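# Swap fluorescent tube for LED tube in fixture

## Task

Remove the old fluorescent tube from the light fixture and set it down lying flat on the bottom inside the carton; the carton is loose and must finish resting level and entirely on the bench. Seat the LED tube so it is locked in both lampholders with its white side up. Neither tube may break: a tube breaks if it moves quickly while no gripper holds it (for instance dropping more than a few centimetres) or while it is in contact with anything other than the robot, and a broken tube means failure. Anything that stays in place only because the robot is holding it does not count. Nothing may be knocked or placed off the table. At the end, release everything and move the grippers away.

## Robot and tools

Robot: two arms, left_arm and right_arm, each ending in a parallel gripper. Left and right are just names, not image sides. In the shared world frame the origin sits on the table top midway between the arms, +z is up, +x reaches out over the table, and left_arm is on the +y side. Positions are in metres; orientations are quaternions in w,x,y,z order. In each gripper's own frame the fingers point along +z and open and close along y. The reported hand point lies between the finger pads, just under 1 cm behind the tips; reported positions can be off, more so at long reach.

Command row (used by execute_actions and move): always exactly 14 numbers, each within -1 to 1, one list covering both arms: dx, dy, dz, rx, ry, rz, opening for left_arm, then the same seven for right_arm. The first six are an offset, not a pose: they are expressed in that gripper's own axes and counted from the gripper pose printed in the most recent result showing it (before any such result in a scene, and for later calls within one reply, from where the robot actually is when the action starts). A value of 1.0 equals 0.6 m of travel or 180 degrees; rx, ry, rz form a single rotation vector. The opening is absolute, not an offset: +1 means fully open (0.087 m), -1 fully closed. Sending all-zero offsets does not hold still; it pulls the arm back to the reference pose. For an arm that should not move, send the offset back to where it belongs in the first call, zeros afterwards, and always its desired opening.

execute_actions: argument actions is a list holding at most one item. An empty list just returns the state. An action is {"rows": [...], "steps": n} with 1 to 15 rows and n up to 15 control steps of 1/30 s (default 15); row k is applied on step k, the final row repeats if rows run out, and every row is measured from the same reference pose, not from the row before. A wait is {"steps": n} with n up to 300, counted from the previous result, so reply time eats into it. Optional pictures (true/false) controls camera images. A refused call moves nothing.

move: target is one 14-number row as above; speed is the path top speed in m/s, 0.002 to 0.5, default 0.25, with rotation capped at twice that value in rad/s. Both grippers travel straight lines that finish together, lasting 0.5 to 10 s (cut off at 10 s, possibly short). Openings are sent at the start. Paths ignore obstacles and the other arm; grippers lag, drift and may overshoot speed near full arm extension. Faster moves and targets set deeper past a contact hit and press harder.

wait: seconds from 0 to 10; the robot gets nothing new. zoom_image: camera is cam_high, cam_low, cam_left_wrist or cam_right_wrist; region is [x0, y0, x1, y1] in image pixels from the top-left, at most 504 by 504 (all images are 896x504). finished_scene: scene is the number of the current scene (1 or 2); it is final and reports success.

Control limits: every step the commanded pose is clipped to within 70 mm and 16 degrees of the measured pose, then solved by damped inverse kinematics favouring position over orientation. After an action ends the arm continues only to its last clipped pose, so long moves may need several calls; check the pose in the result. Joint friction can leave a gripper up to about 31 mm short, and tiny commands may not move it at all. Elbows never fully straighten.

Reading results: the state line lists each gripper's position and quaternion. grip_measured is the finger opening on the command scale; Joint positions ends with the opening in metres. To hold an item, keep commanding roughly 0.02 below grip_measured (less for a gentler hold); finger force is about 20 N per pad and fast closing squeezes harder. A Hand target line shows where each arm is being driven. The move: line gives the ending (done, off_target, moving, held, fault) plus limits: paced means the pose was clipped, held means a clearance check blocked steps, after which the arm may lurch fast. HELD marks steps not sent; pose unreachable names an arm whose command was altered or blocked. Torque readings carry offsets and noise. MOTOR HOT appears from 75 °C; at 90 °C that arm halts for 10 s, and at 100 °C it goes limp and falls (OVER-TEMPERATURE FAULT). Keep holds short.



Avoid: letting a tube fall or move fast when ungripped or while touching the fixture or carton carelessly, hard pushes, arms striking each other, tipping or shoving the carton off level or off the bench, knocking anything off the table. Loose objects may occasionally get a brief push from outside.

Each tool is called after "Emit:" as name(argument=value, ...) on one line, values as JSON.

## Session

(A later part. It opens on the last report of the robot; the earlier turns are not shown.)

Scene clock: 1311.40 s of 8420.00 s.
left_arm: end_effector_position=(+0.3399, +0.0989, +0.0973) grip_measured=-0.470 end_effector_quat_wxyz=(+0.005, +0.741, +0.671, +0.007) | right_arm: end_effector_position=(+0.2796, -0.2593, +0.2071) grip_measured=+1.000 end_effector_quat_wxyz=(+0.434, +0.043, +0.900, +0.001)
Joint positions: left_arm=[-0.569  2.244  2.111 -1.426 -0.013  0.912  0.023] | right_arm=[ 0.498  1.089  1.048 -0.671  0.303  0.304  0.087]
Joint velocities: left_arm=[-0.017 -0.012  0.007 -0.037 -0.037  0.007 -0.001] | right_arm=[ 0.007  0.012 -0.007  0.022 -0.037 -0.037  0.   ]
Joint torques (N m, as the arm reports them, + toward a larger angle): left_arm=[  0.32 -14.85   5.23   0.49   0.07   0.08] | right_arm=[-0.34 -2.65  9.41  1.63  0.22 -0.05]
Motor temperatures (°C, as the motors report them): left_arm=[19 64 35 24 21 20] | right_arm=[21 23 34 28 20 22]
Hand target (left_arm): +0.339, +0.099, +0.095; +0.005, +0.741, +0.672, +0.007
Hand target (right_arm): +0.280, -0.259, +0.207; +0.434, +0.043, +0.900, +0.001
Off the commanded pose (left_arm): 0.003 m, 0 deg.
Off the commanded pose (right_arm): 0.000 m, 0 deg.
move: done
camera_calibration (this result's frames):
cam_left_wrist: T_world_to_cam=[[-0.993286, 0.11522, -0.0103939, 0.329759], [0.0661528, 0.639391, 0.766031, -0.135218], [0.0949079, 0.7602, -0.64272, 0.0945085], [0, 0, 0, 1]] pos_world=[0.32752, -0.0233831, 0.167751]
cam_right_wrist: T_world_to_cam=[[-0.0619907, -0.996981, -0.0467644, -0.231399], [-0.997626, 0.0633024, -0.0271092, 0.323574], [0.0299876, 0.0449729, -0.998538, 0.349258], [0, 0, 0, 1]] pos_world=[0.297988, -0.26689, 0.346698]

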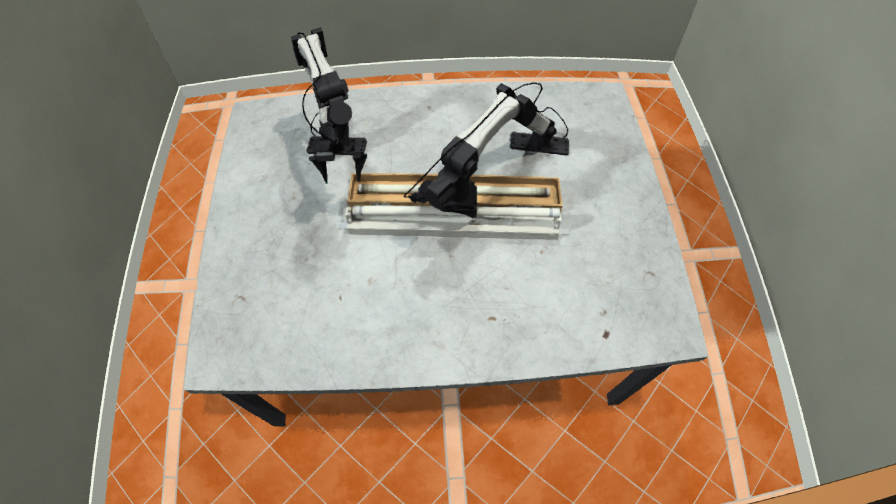

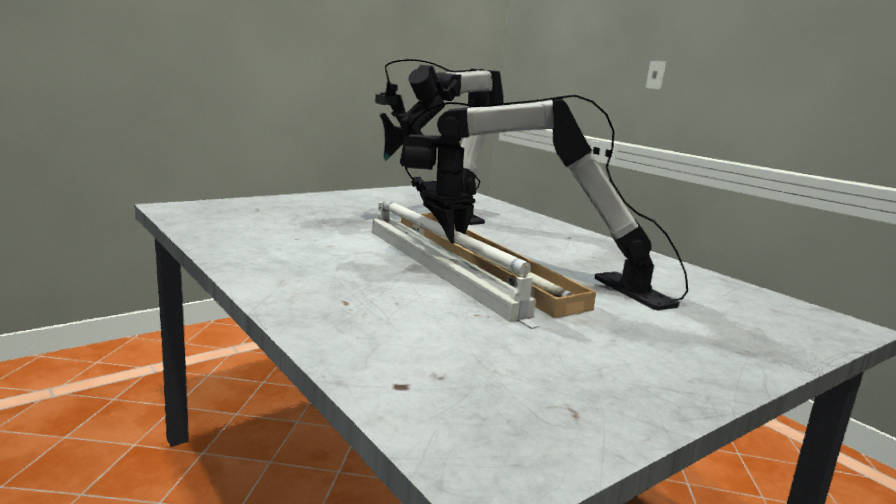

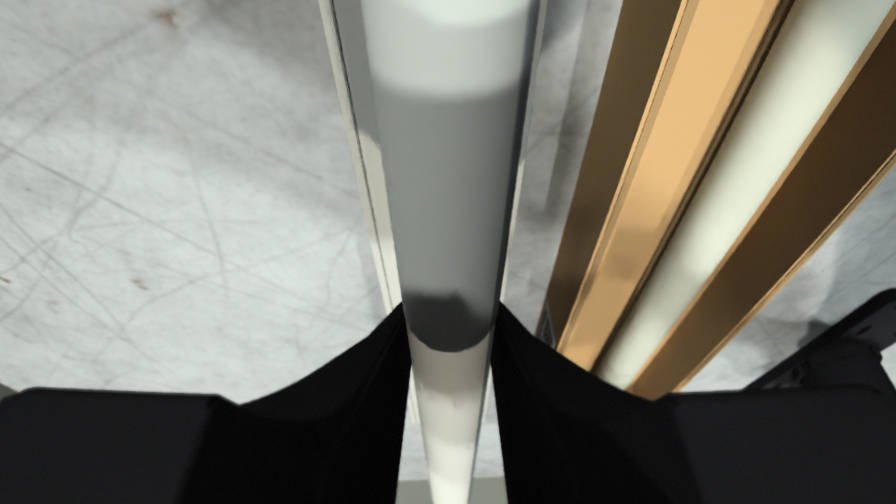

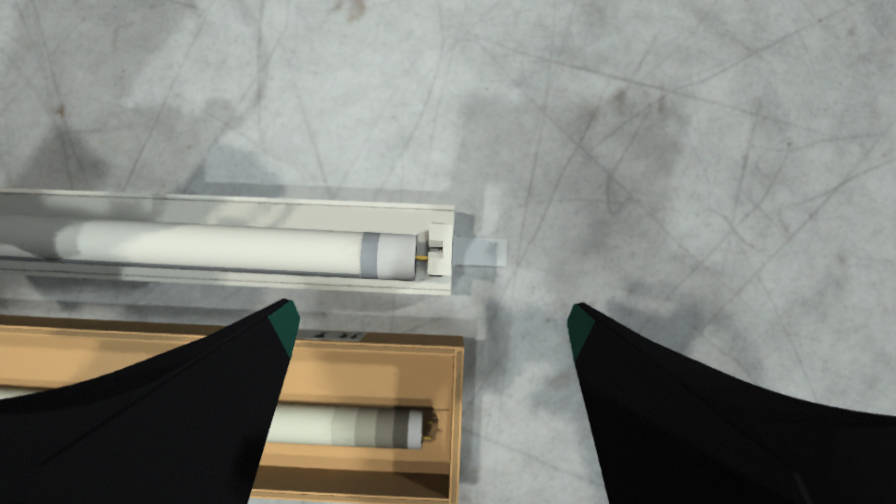

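Emit:
move(target=[-0.0024,0.0037,-0.025,-0.0055,-0.0125,0,-0.52, 0,0,0,0,0,0,1], speed=0.025)

Emit:
move(target=[-0.0187,0.005,-0.0043,0,0,-0.0035,-0.52, 0,0,0,0,0,0,1], speed=0.02)

Emit:
zoom_image(camera="cam_right_wrist", region=[385, 215, 465, 285])

Emit:
zoom_image(camera="cam_low", region=[490, 245, 560, 315])

Emit:
zoom_image(camera="cam_high", region=[520, 185, 580, 245])

Emit:
zoom_image(camera="cam_low", region=[365, 180, 425, 230])

Scene clock: 1385.07 s of 8420.00 s.
left_arm: end_effector_position=(+0.3391, +0.0987, +0.0972) grip_measured=-0.470 end_effector_quat_wxyz=(+0.004, +0.741, +0.671, +0.005) | right_arm: end_effector_position=(+0.2796, -0.2593, +0.2071) grip_measured=+1.000 end_effector_quat_wxyz=(+0.434, +0.043, +0.900, +0.001)
Joint positions: left_arm=[-0.569  2.244  2.111 -1.428 -0.01   0.912  0.023] | right_arm=[ 0.498  1.089  1.048 -0.671  0.303  0.304  0.087]
Joint velocities: left_arm=[-0.007  0.007 -0.002  0.007 -0.037  0.007  0.001] | right_arm=[ 0.007  0.007 -0.017 -0.037 -0.066  0.007  0.   ]
Joint torques (N m, as the arm reports them, + toward a larger angle): left_arm=[  1.   -17.05   8.34   0.29   0.19   0.2 ] | right_arm=[-0.45 -2.7   9.45  1.64  0.18 -0.07]
Motor temperatures (°C, as the motors report them): left_arm=[19 74 33 23 21 20] | right_arm=[21 23 34 28 20 22]
Hand target (left_arm): +0.342, +0.098, +0.112; +0.025, +0.741, +0.671, -0.001
Hand target (right_arm): +0.280, -0.259, +0.207; +0.434, +0.043, +0.900, +0.001
Off the commanded pose (left_arm): 0.015 m, 2 deg.
Off the commanded pose (right_arm): 0.000 m, 0 deg.
After step 90, 69.60 s passed at rest.
move: off_target (left_arm)
camera_calibration (this result's frames):
cam_left_wrist: T_world_to_cam=[[-0.993315, 0.115246, -0.00658191, 0.328615], [0.0692448, 0.640506, 0.764825, -0.136036], [0.0923589, 0.759257, -0.644204, 0.0957503], [0, 0, 0, 1]] pos_world=[0.326994, -0.023439, 0.167889]
cam_right_wrist: T_world_to_cam=[[-0.0619907, -0.996981, -0.0467644, -0.231399], [-0.997626, 0.0633024, -0.0271092, 0.323574], [0.0299876, 0.0449729, -0.998538, 0.349258], [0, 0, 0, 1]] pos_world=[0.297988, -0.26689, 0.346698]

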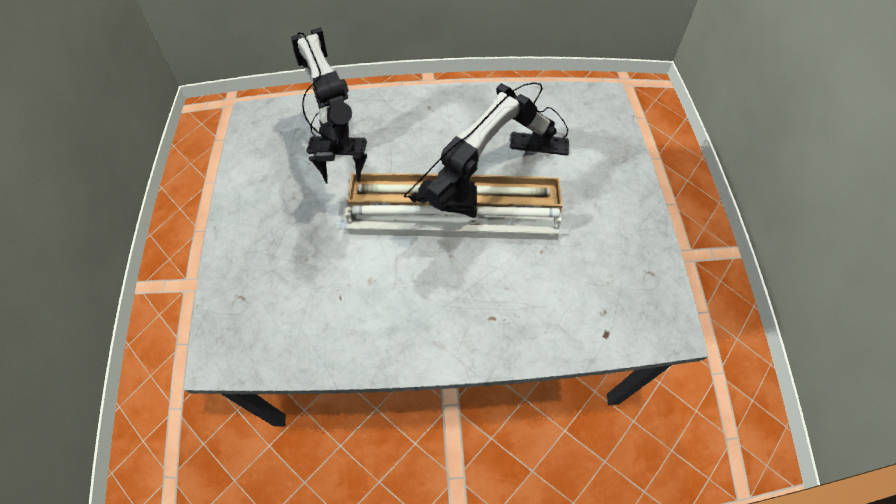

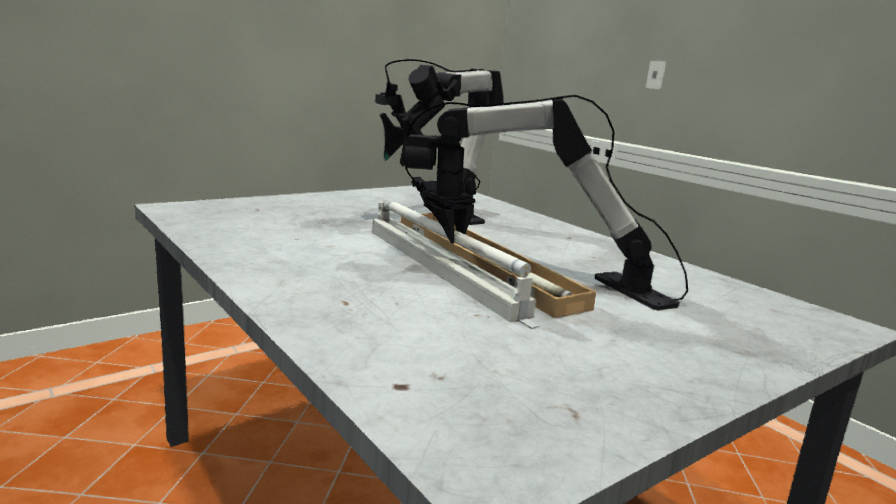

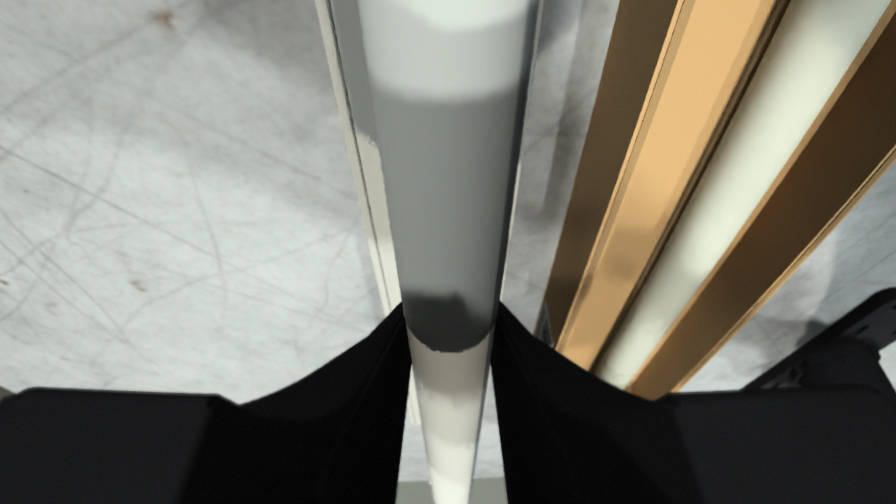

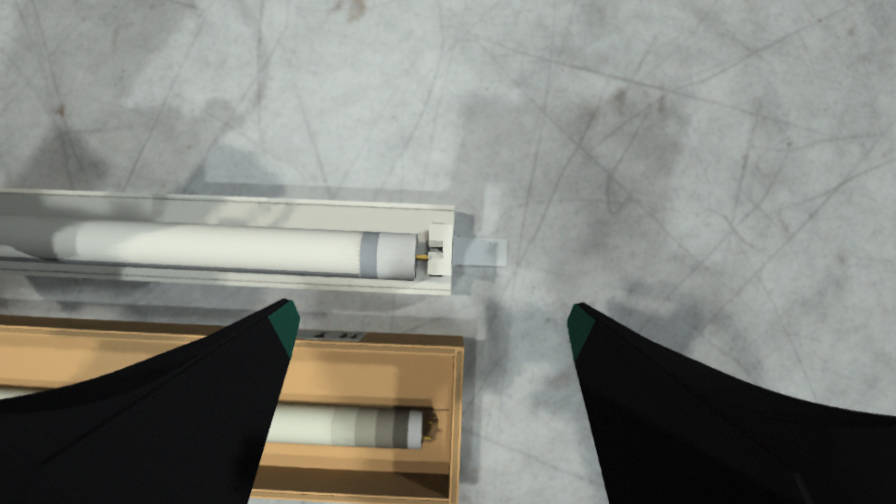

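Scene clock: 1385.90 s of 8420.00 s.
left_arm: end_effector_position=(+0.3398, +0.0986, +0.0980) grip_measured=-0.470 end_effector_quat_wxyz=(-0.010, +0.738, +0.675, +0.006) | right_arm: end_effector_position=(+0.2796, -0.2593, +0.2071) grip_measured=+1.000 end_effector_quat_wxyz=(+0.434, +0.043, +0.900, +0.001)
Joint positions: left_arm=[-0.569  2.286  2.181 -1.483 -0.013  0.903  0.023] | right_arm=[ 0.498  1.089  1.048 -0.671  0.303  0.304  0.087]
Joint velocities: left_arm=[-0.002  0.007  0.022  0.007 -0.037 -0.095 -0.001] | right_arm=[-0.007 -0.012 -0.002 -0.022 -0.081  0.007  0.   ]
Joint torques (N m, as the arm reports them, + toward a larger angle): left_arm=[ -0.65 -13.67   8.92   0.46   0.1   -0.09] | right_arm=[-0.34 -2.75  9.43  1.62  0.2  -0.07]
Motor temperatures (°C, as the motors report them): left_arm=[19 74 33 23 21 20] | right_arm=[21 23 34 28 20 22]
Hand target (left_arm): +0.341, +0.088, +0.100; +0.005, +0.737, +0.675, +0.005
Hand target (right_arm): +0.280, -0.259, +0.207; +0.434, +0.043, +0.900, +0.001
Off the commanded pose (left_arm): 0.012 m, 2 deg.
Off the commanded pose (right_arm): 0.000 m, 0 deg.
move: off_target (left_arm)
camera_calibration (this result's frames):
cam_left_wrist: T_world_to_cam=[[-0.994188, 0.106851, 0.0131769, 0.328482], [0.0774361, 0.624674, 0.777037, -0.139], [0.074796, 0.773541, -0.629317, 0.0993391], [0, 0, 0, 1]] pos_world=[0.329906, -0.0251119, 0.166195]
cam_right_wrist: T_world_to_cam=[[-0.0619907, -0.996981, -0.0467644, -0.231399], [-0.997626, 0.0633024, -0.0271092, 0.323574], [0.0299876, 0.0449729, -0.998538, 0.349258], [0, 0, 0, 1]] pos_world=[0.297988, -0.26689, 0.346698]

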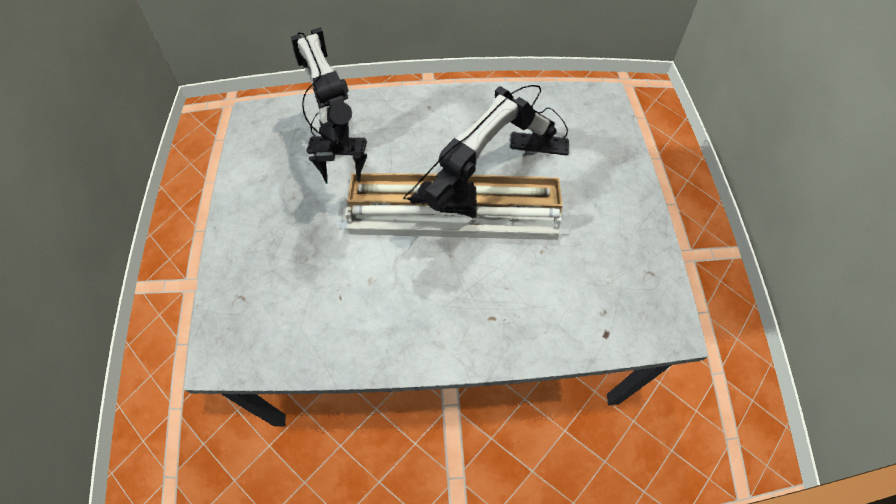

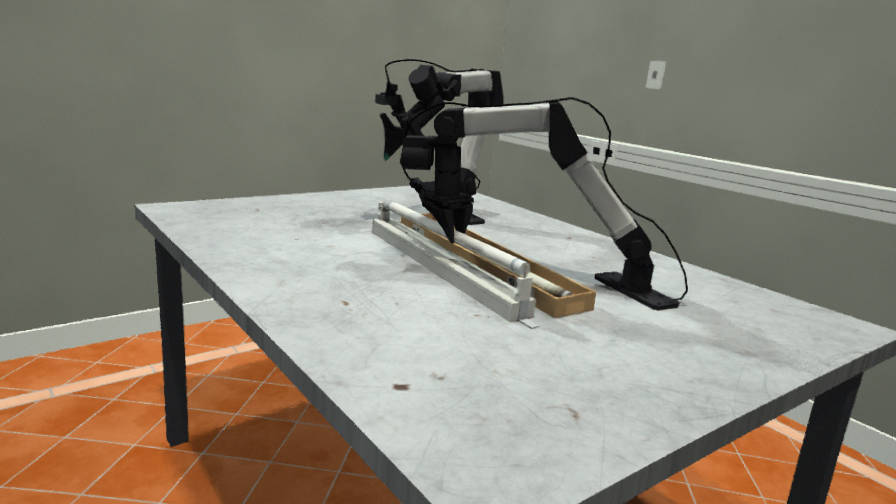

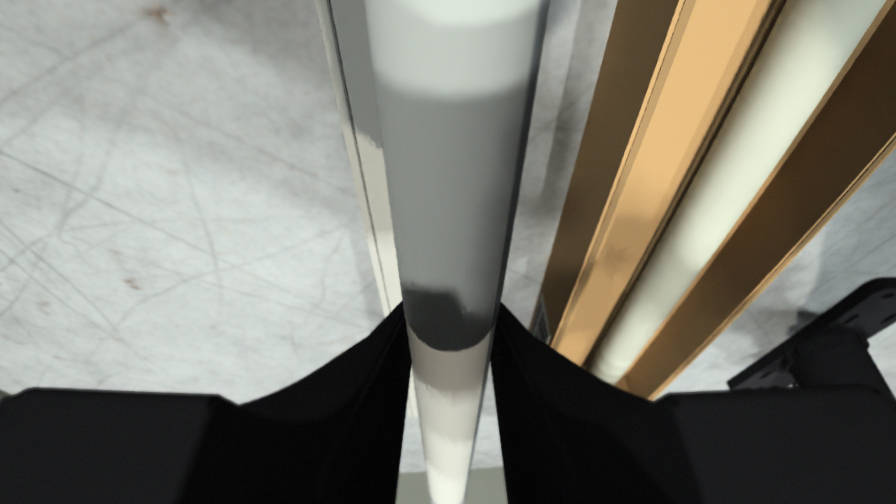

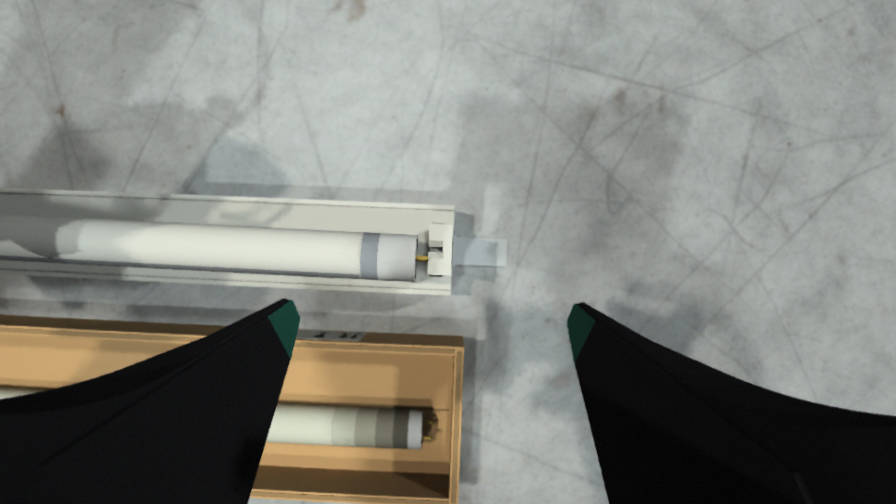

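Region (385, 215, 465, 285) of cam_right_wrist's 896x504 image, scaled by 6.300, with more detail than that image has; it fills the top 441 rows of this view, and the rest is white.

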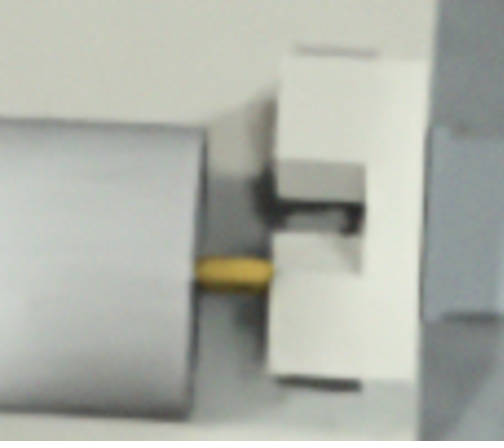

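Region (490, 245, 560, 315) of cam_low's 896x504 image, scaled by 7.200, with more detail than that image has.

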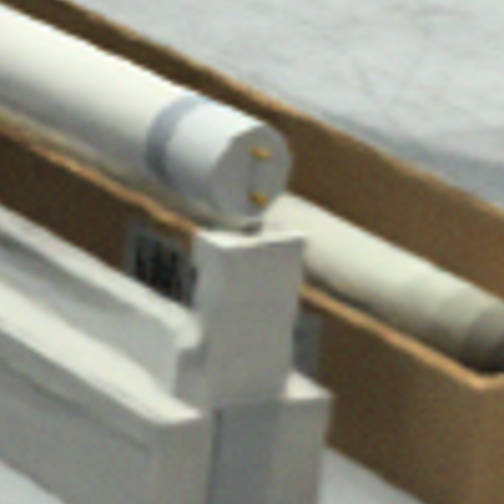

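Region (520, 185, 580, 245) of cam_high's 896x504 image, scaled by 8.400, with more detail than that image has.

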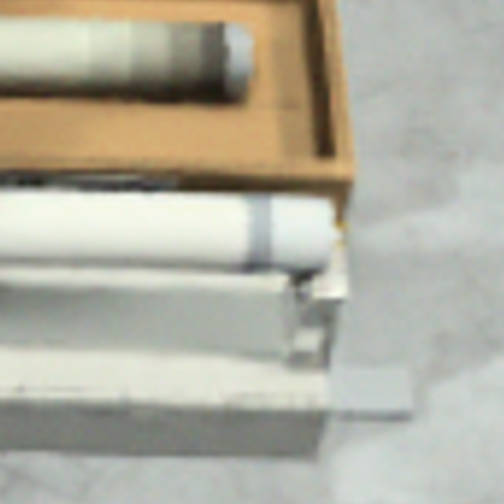

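Region (365, 180, 425, 230) of cam_low's 896x504 image, scaled by 8.400, with more detail than that image has.

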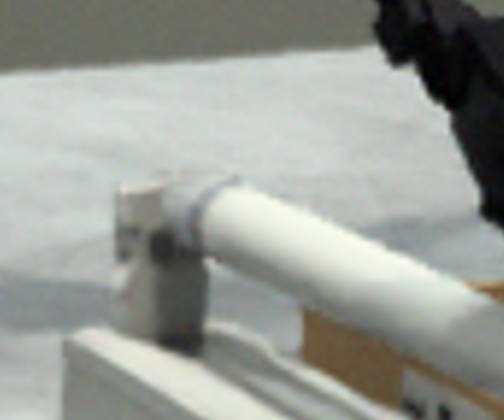

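Emit:
move(target=[0.0037,-0.0036,-0.0487,-0.01485,-0.0115,0,-0.52, 0,0,0,0,0,0,1], speed=0.035)

Emit:
execute_actions(actions=[{"rows": [[0,0,0,0,0,0,-0.52,0,0,0,0,0,0,1],[0,0,0.004,0.0015,0.0011,0,-0.52,0,0,0,0,0,0,1],[0,0,0.0084,0.003,0.0023,0,-0.52,0,0,0,0,0,0,1]], "steps": 5}], pictures=false)

Emit:
zoom_image(camera="cam_right_wrist", region=[385, 215, 465, 285])

Emit:
zoom_image(camera="cam_low", region=[490, 245, 560, 315])

Emit:
zoom_image(camera="cam_high", region=[520, 185, 580, 245])

Emit:
zoom_image(camera="cam_low", region=[365, 180, 425, 230])

Emit:
zoom_image(camera="cam_high", region=[335, 185, 395, 245])

Scene clock: 1507.00 s of 8420.00 s.
left_arm: end_effector_position=(+0.3385, +0.0998, +0.1162) grip_measured=-0.470 end_effector_quat_wxyz=(+0.009, +0.738, +0.675, +0.007) | right_arm: end_effector_position=(+0.2796, -0.2593, +0.2071) grip_measured=+1.000 end_effector_quat_wxyz=(+0.434, +0.043, +0.900, +0.001)
Joint positions: left_arm=[-0.569  2.241  2.181 -1.492 -0.013  0.903  0.023] | right_arm=[ 0.498  1.089  1.048 -0.671  0.303  0.304  0.087]
Joint velocities: left_arm=[-0.007  0.012  0.002 -0.007 -0.051 -0.022 -0.001] | right_arm=[ 0.007 -0.007 -0.007  0.081  0.066 -0.037  0.   ]
Joint torques (N m, as the arm reports them, + toward a larger angle): left_arm=[  0.38 -16.22   7.51   0.3    0.04   0.1 ] | right_arm=[-0.41 -2.61  9.4   1.6   0.17 -0.06]
Motor temperatures (°C, as the motors report them): left_arm=[19 72 40 23 21 20] | right_arm=[21 22 34 28 20 22]
Hand target (left_arm): +0.338, +0.100, +0.127; +0.020, +0.738, +0.675, +0.009
Hand target (right_arm): +0.280, -0.259, +0.207; +0.434, +0.043, +0.900, +0.001
Off the commanded pose (left_arm): 0.011 m, 1 deg.
Off the commanded pose (right_arm): 0.000 m, 0 deg.
After step 90, 117.00 s passed at rest.
move: off_target (left_arm)
camera_calibration (this result's frames):
cam_left_wrist: T_world_to_cam=[[-0.994182, 0.106428, -0.0165701, 0.330342], [0.056283, 0.644482, 0.762546, -0.146915], [0.0918355, 0.757177, -0.646722, 0.107847], [0, 0, 0, 1]] pos_world=[0.326785, -0.0221329, 0.187251]
cam_right_wrist: T_world_to_cam=[[-0.0619907, -0.996981, -0.0467644, -0.231399], [-0.997626, 0.0633024, -0.0271092, 0.323574], [0.0299876, 0.0449729, -0.998538, 0.349258], [0, 0, 0, 1]] pos_world=[0.297988, -0.26689, 0.346698]

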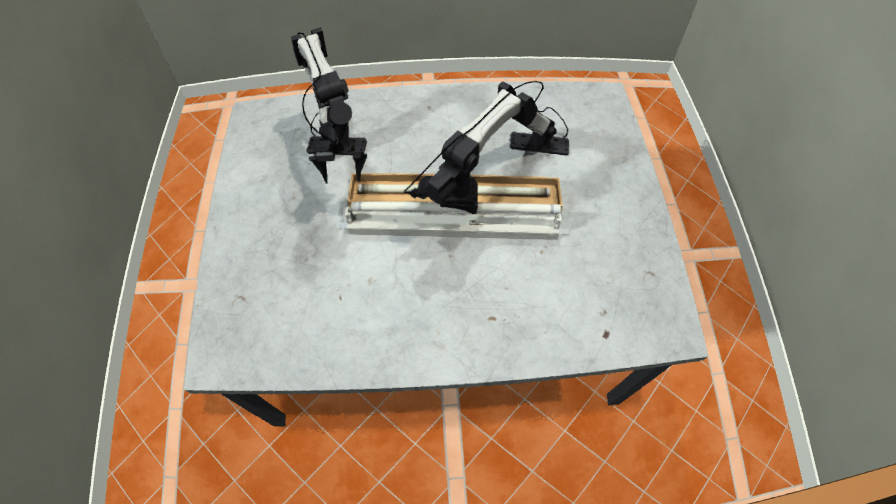

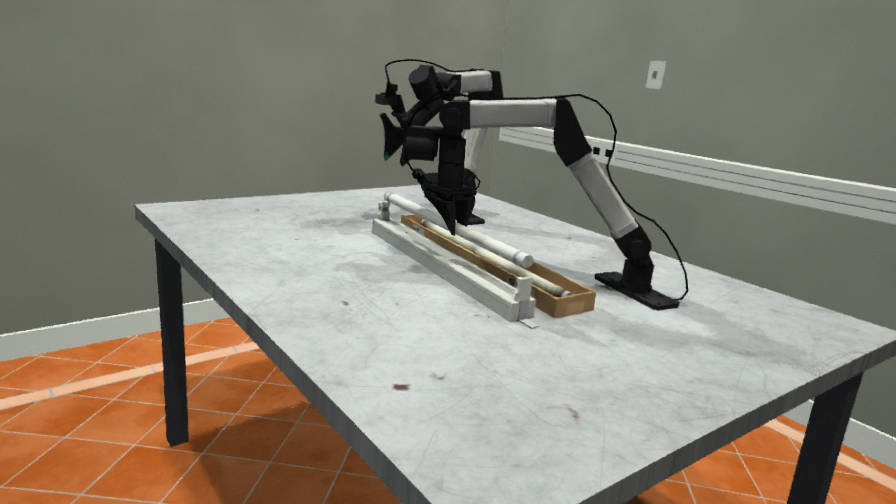

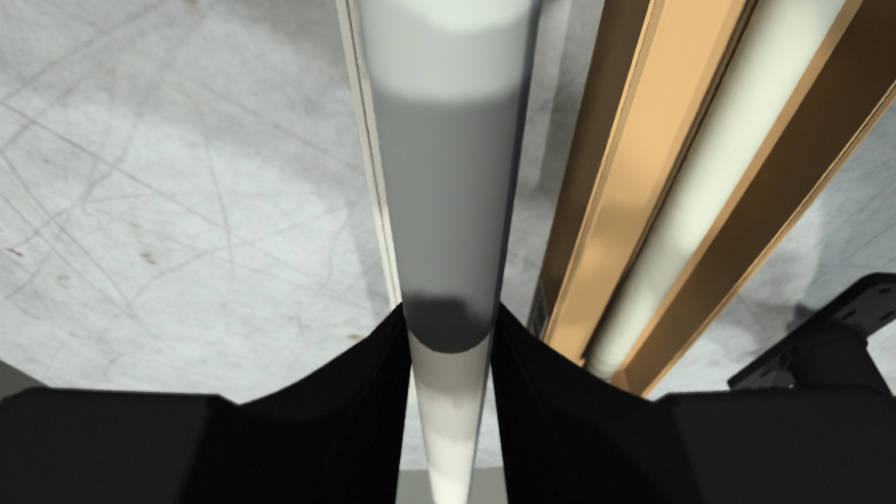

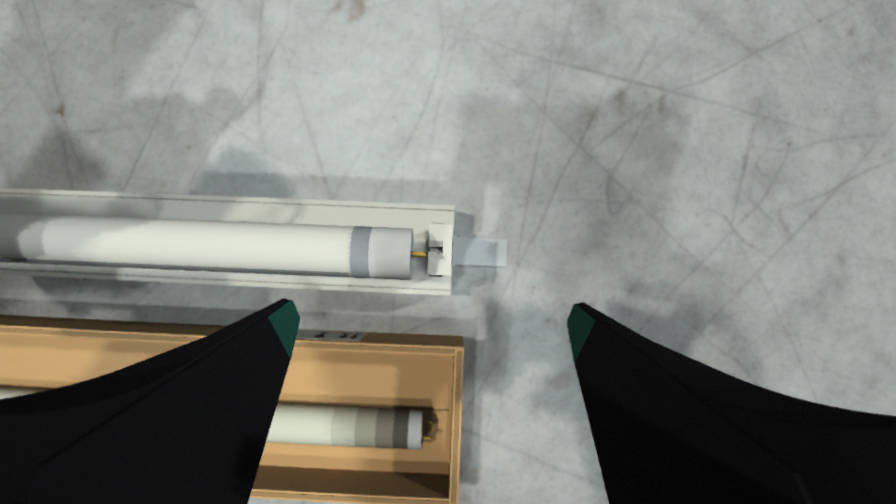

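Scene clock: 1507.17 s of 8420.00 s.
left_arm: end_effector_position=(+0.3385, +0.0998, +0.1162) grip_measured=-0.470 end_effector_quat_wxyz=(+0.009, +0.738, +0.675, +0.007) | right_arm: end_effector_position=(+0.2796, -0.2593, +0.2071) grip_measured=+1.000 end_effector_quat_wxyz=(+0.434, +0.043, +0.900, +0.001)
Joint positions: left_arm=[-0.569  2.241  2.181 -1.492 -0.013  0.903  0.023] | right_arm=[ 0.498  1.089  1.048 -0.671  0.303  0.304  0.087]
Joint velocities: left_arm=[ 0.002 -0.007  0.007  0.051  0.007 -0.022 -0.   ] | right_arm=[ 0.017 -0.012 -0.002 -0.007 -0.037  0.037  0.   ]
Joint torques (N m, as the arm reports them, + toward a larger angle): left_arm=[  0.37 -13.2    6.56   0.43   0.05   0.1 ] | right_arm=[-0.37 -2.7   9.44  1.61  0.2  -0.07]
Motor temperatures (°C, as the motors report them): left_arm=[19 72 40 23 21 20] | right_arm=[21 22 34 28 20 22]
Hand target (left_arm): +0.339, +0.100, +0.111; +0.003, +0.738, +0.675, +0.007
Hand target (right_arm): +0.280, -0.259, +0.207; +0.434, +0.043, +0.900, +0.001
Off the commanded pose (left_arm): 0.005 m, 1 deg.
Off the commanded pose (right_arm): 0.000 m, 0 deg.
Steps of this call (steps 1 to 5: all 5 steps of this action). Readings (end_effector_position):
1: left_arm (+0.3385, +0.0998, +0.1162) | right_arm (+0.2796, -0.2593, +0.2071)
2: left_arm (+0.3385, +0.0998, +0.1162) | right_arm (+0.2796, -0.2593, +0.2071)
4: left_arm (+0.3385, +0.0998, +0.1162) | right_arm (+0.2796, -0.2593, +0.2071)
5: the state above

Region (385, 215, 465, 285) of cam_right_wrist's 896x504 image, scaled by 6.300, with more detail than that image has; it fills the top 441 rows of this view, and the rest is white.

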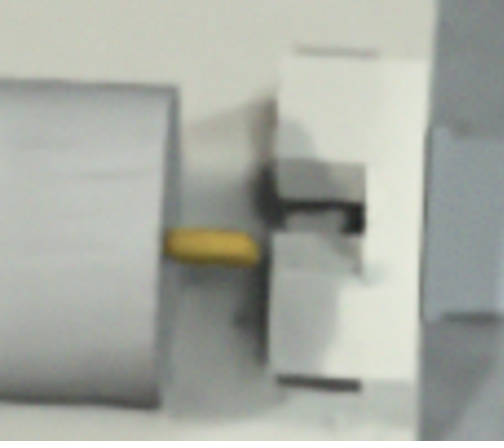

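Region (490, 245, 560, 315) of cam_low's 896x504 image, scaled by 7.200, with more detail than that image has.

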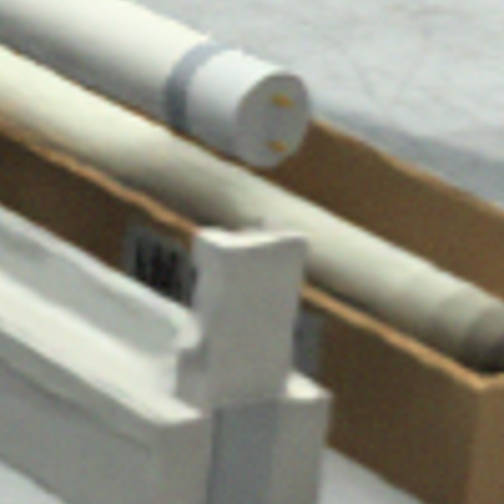

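Region (520, 185, 580, 245) of cam_high's 896x504 image, scaled by 8.400, with more detail than that image has.

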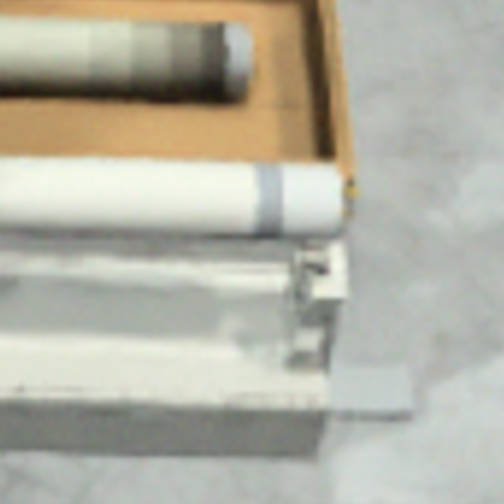

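Region (365, 180, 425, 230) of cam_low's 896x504 image, scaled by 8.400, with more detail than that image has.

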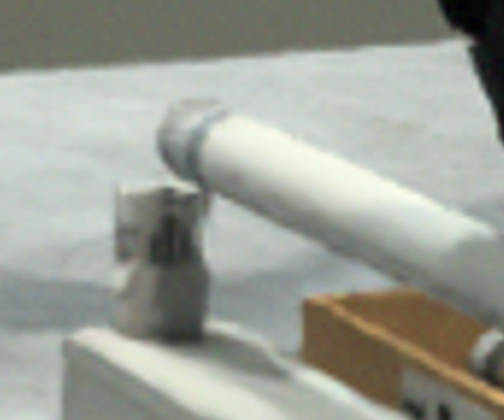

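Region (335, 185, 395, 245) of cam_high's 896x504 image, scaled by 8.400, with more detail than that image has.

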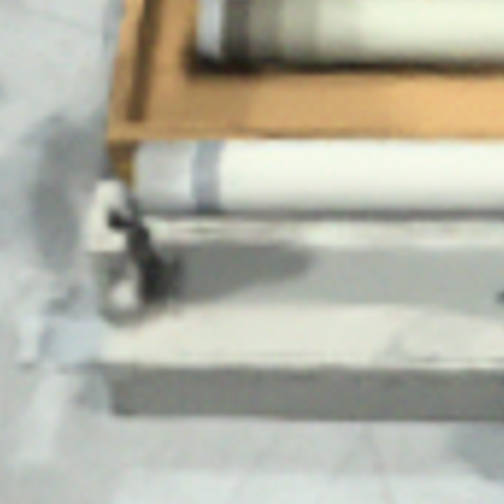

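Emit:
execute_actions(actions=[])

Scene clock: 1532.40 s of 8420.00 s.
left_arm: end_effector_position=(+0.3385, +0.0998, +0.1162) grip_measured=-0.470 end_effector_quat_wxyz=(+0.009, +0.738, +0.675, +0.007) | right_arm: end_effector_position=(+0.2796, -0.2593, +0.2071) grip_measured=+1.000 end_effector_quat_wxyz=(+0.434, +0.043, +0.900, +0.001)
Joint positions: left_arm=[-0.569  2.241  2.181 -1.492 -0.013  0.903  0.023] | right_arm=[ 0.498  1.089  1.048 -0.671  0.303  0.304  0.087]
Joint velocities: left_arm=[ 0.007 -0.002 -0.007  0.037  0.022 -0.037 -0.001] | right_arm=[ 0.002 -0.002 -0.007 -0.051 -0.037  0.022  0.   ]
Joint torques (N m, as the arm reports them, + toward a larger angle): left_arm=[  0.41 -13.19   6.5    0.43   0.05   0.1 ] | right_arm=[-0.26 -2.67  9.45  1.6   0.19 -0.07]
Motor temperatures (°C, as the motors report them): left_arm=[19 71 38 23 21 20] | right_arm=[21 22 34 28 20 22]
Hand target (left_arm): +0.339, +0.100, +0.111; +0.003, +0.738, +0.675, +0.007
Hand target (right_arm): +0.280, -0.259, +0.207; +0.434, +0.043, +0.900, +0.001
Off the commanded pose (left_arm): 0.005 m, 1 deg.
Off the commanded pose (right_arm): 0.000 m, 0 deg.
Steps of this call (steps 1 to 90: nothing new was sent; then 22.23 s passed at rest). Readings (end_effector_position):
1: left_arm (+0.3385, +0.0998, +0.1162) | right_arm (+0.2796, -0.2593, +0.2071)
2: left_arm (+0.3385, +0.0998, +0.1162) | right_arm (+0.2796, -0.2593, +0.2071)
4: left_arm (+0.3385, +0.0998, +0.1162) | right_arm (+0.2796, -0.2593, +0.2071)
8: left_arm (+0.3385, +0.0998, +0.1162) | right_arm (+0.2796, -0.2593, +0.2071)
90: the state above
camera_calibration (this result's frames):
cam_left_wrist: T_world_to_cam=[[-0.994182, 0.106428, -0.0165701, 0.330342], [0.056283, 0.644482, 0.762546, -0.146915], [0.0918355, 0.757177, -0.646722, 0.107847], [0, 0, 0, 1]] pos_world=[0.326785, -0.0221329, 0.187251]
cam_right_wrist: T_world_to_cam=[[-0.0619907, -0.996981, -0.0467644, -0.231399], [-0.997626, 0.0633024, -0.0271092, 0.323574], [0.0299876, 0.0449729, -0.998538, 0.349258], [0, 0, 0, 1]] pos_world=[0.297988, -0.26689, 0.346698]

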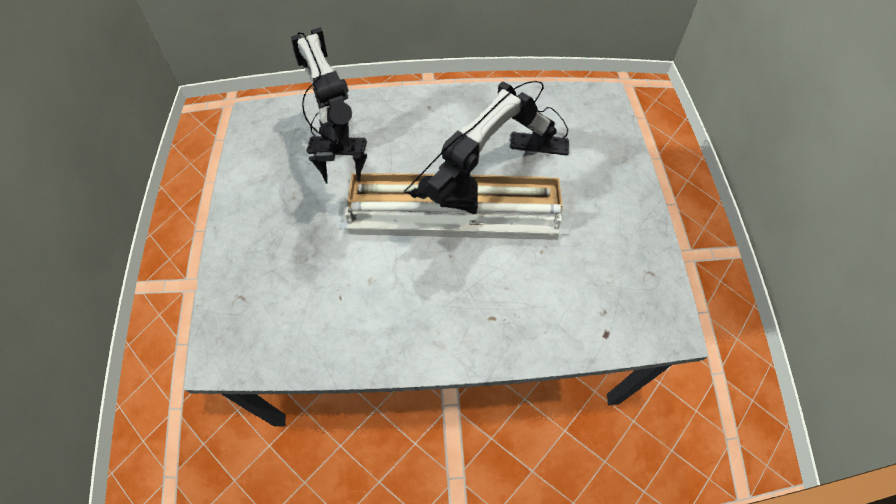

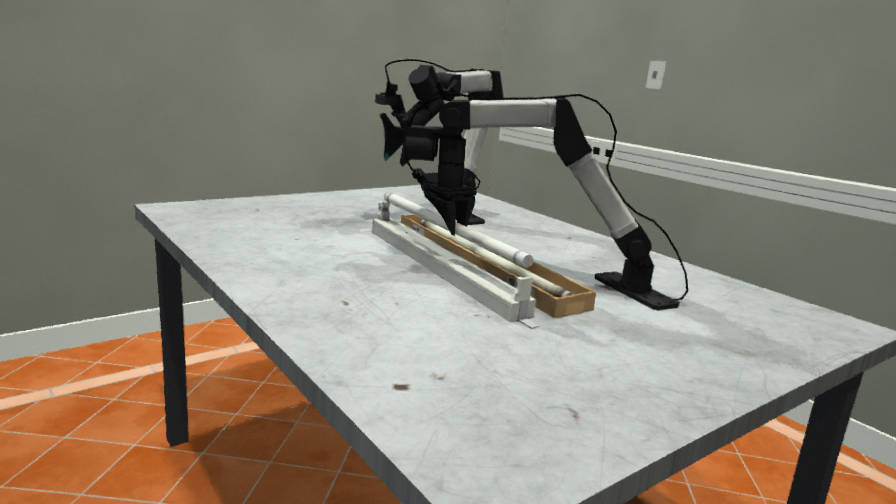

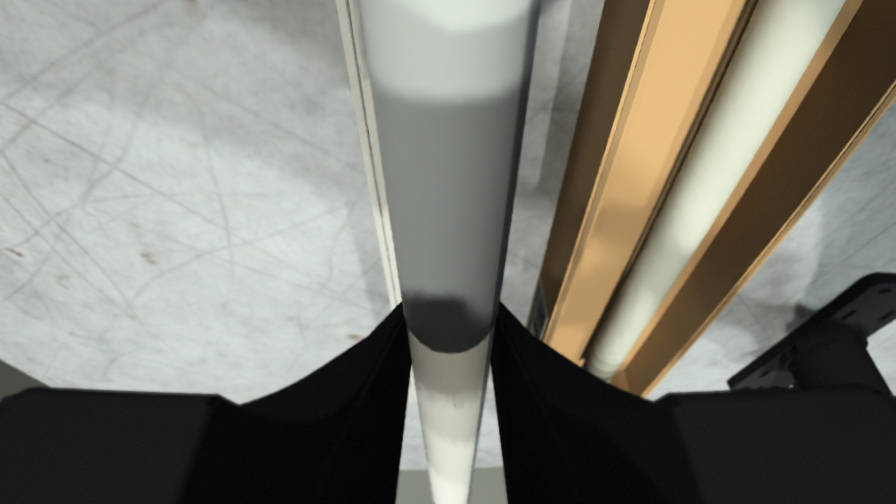

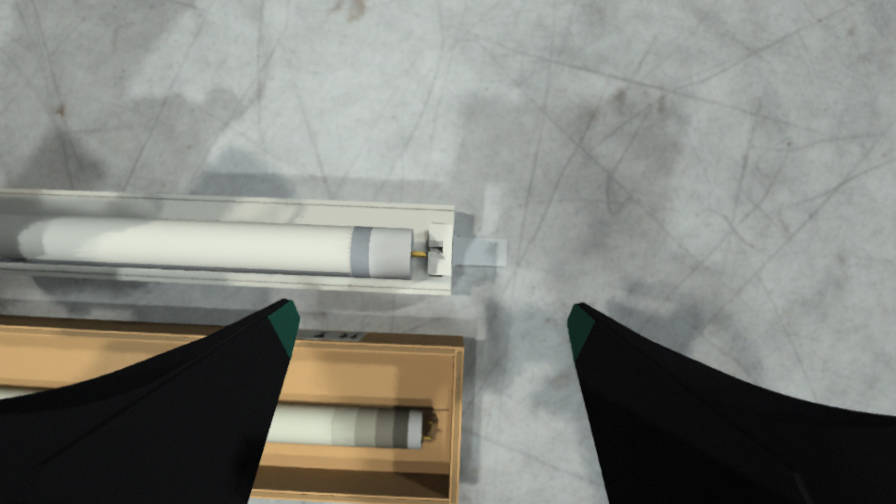

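Emit:
move(target=[-0.0152,0.0001,0.0244,-0.0018,-0.0014,0.005,-0.52, 0,0,0,0,0,0,1], speed=0.015)

Emit:
zoom_image(camera="cam_right_wrist", region=[385,215,465,285])

Emit:
zoom_image(camera="cam_low", region=[490,245,560,315])

Emit:
zoom_image(camera="cam_high", region=[520,185,580,245])

Scene clock: 1582.57 s of 8420.00 s.
left_arm: end_effector_position=(+0.3414, +0.0929, +0.1095) grip_measured=-0.470 end_effector_quat_wxyz=(+0.020, +0.740, +0.672, +0.008) | right_arm: end_effector_position=(+0.2796, -0.2593, +0.2071) grip_measured=+1.000 end_effector_quat_wxyz=(+0.434, +0.043, +0.900, +0.001)
Joint positions: left_arm=[-0.576  2.241  2.156 -1.445 -0.013  0.903  0.023] | right_arm=[ 0.498  1.089  1.048 -0.671  0.303  0.304  0.087]
Joint velocities: left_arm=[-0.012  0.007  0.012  0.007  0.007 -0.037  0.001] | right_arm=[ 0.002 -0.007 -0.002 -0.007  0.007 -0.007  0.   ]
Joint torques (N m, as the arm reports them, + toward a larger angle): left_arm=[ -0.42 -13.57   5.24   0.56   0.04   0.08] | right_arm=[-0.45 -2.78  9.45  1.63  0.2  -0.07]
Motor temperatures (°C, as the motors report them): left_arm=[19 70 36 23 21 20] | right_arm=[21 22 34 28 20 22]
Hand target (left_arm): +0.338, +0.091, +0.102; +0.012, +0.743, +0.669, +0.007
Hand target (right_arm): +0.280, -0.259, +0.207; +0.434, +0.043, +0.900, +0.001
Off the commanded pose (left_arm): 0.009 m, 1 deg.
Off the commanded pose (right_arm): 0.000 m, 0 deg.
After step 90, 45.77 s passed at rest.
move: done
camera_calibration (this result's frames):
cam_left_wrist: T_world_to_cam=[[-0.99298, 0.113243, -0.0341624, 0.334712], [0.0488526, 0.655671, 0.753465, -0.135061], [0.107724, 0.746506, -0.6566, 0.10514], [0, 0, 0, 1]] pos_world=[0.327634, -0.0278361, 0.182233]
cam_right_wrist: T_world_to_cam=[[-0.0619907, -0.996981, -0.0467644, -0.231399], [-0.997626, 0.0633024, -0.0271092, 0.323574], [0.0299876, 0.0449729, -0.998538, 0.349258], [0, 0, 0, 1]] pos_world=[0.297988, -0.26689, 0.346698]

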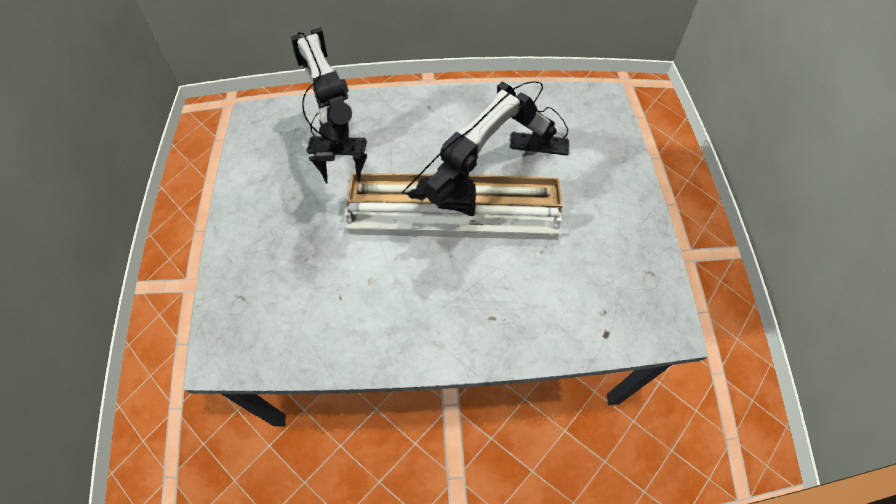

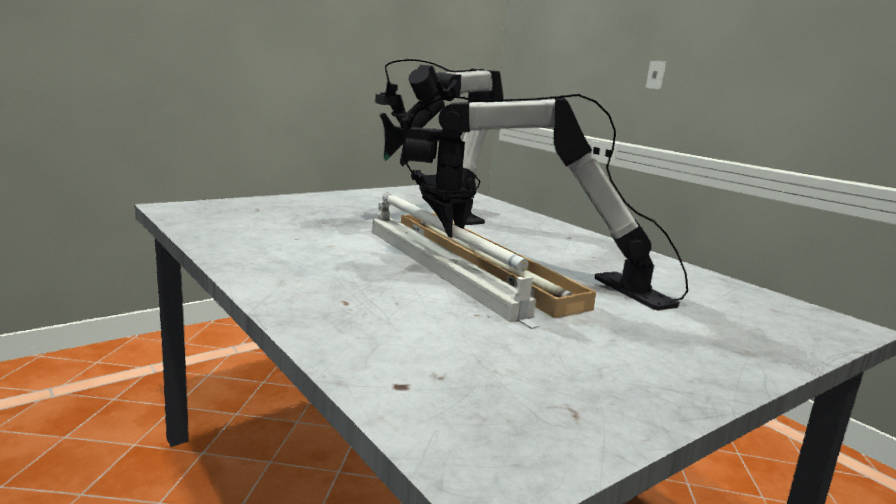

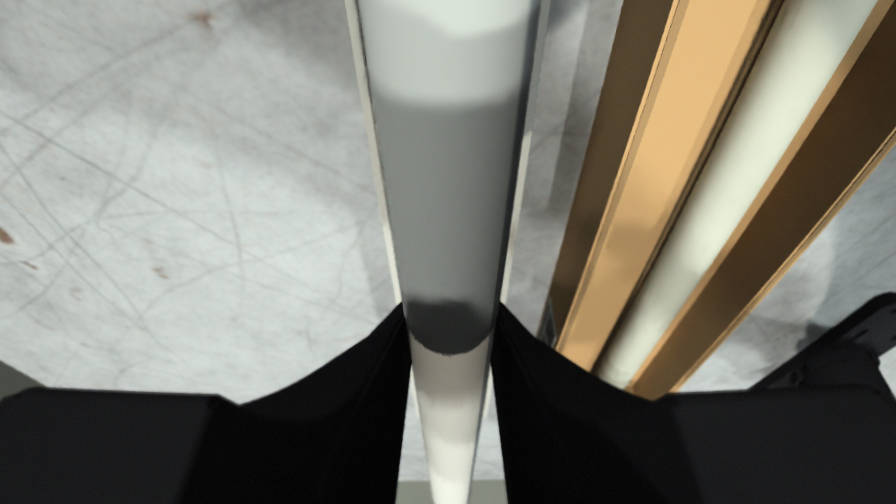

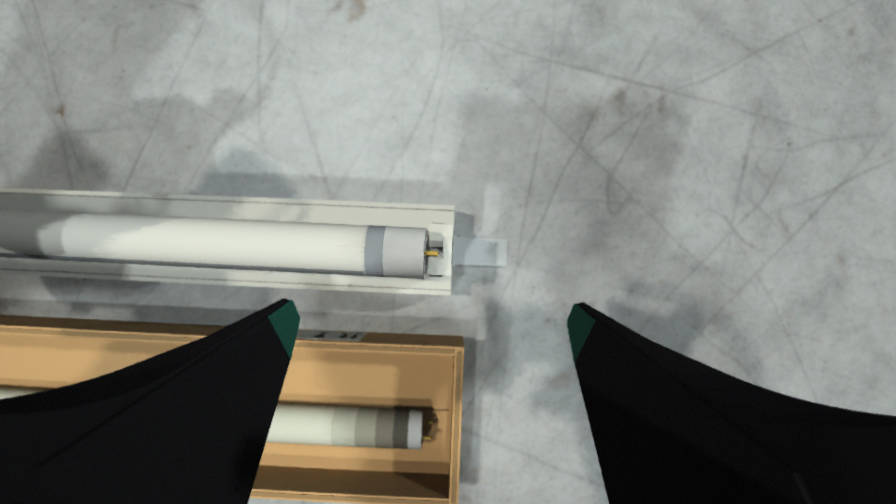

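Region (385, 215, 465, 285) of cam_right_wrist's 896x504 image, scaled by 6.300, with more detail than that image has; it fills the top 441 rows of this view, and the rest is white.

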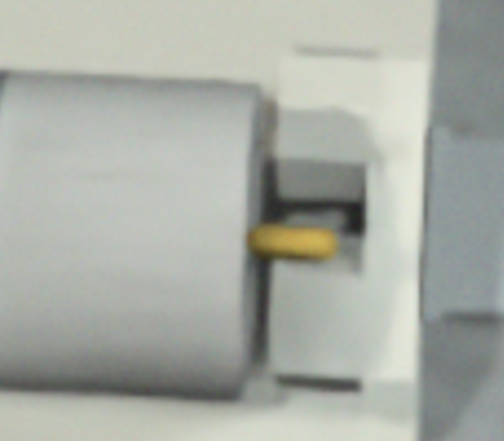

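Region (490, 245, 560, 315) of cam_low's 896x504 image, scaled by 7.200, with more detail than that image has.

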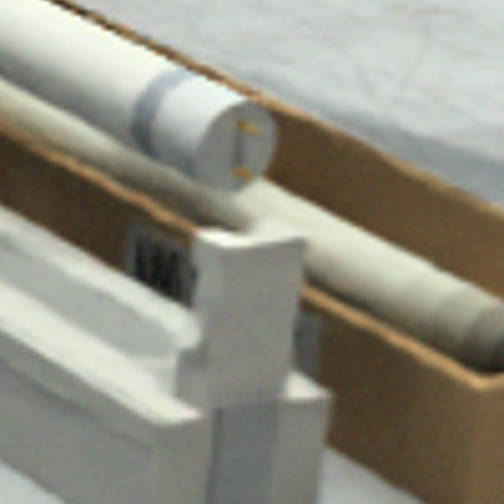

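Region (520, 185, 580, 245) of cam_high's 896x504 image, scaled by 8.400, with more detail than that image has.

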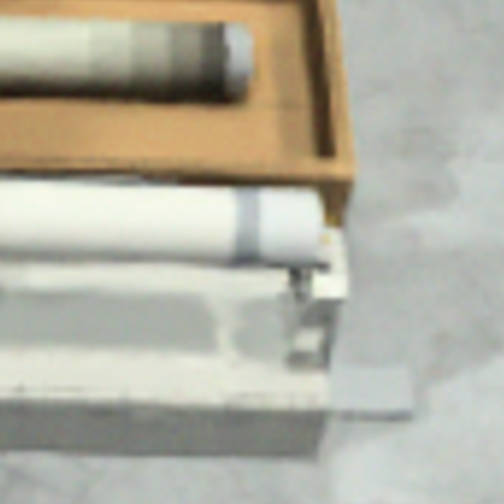

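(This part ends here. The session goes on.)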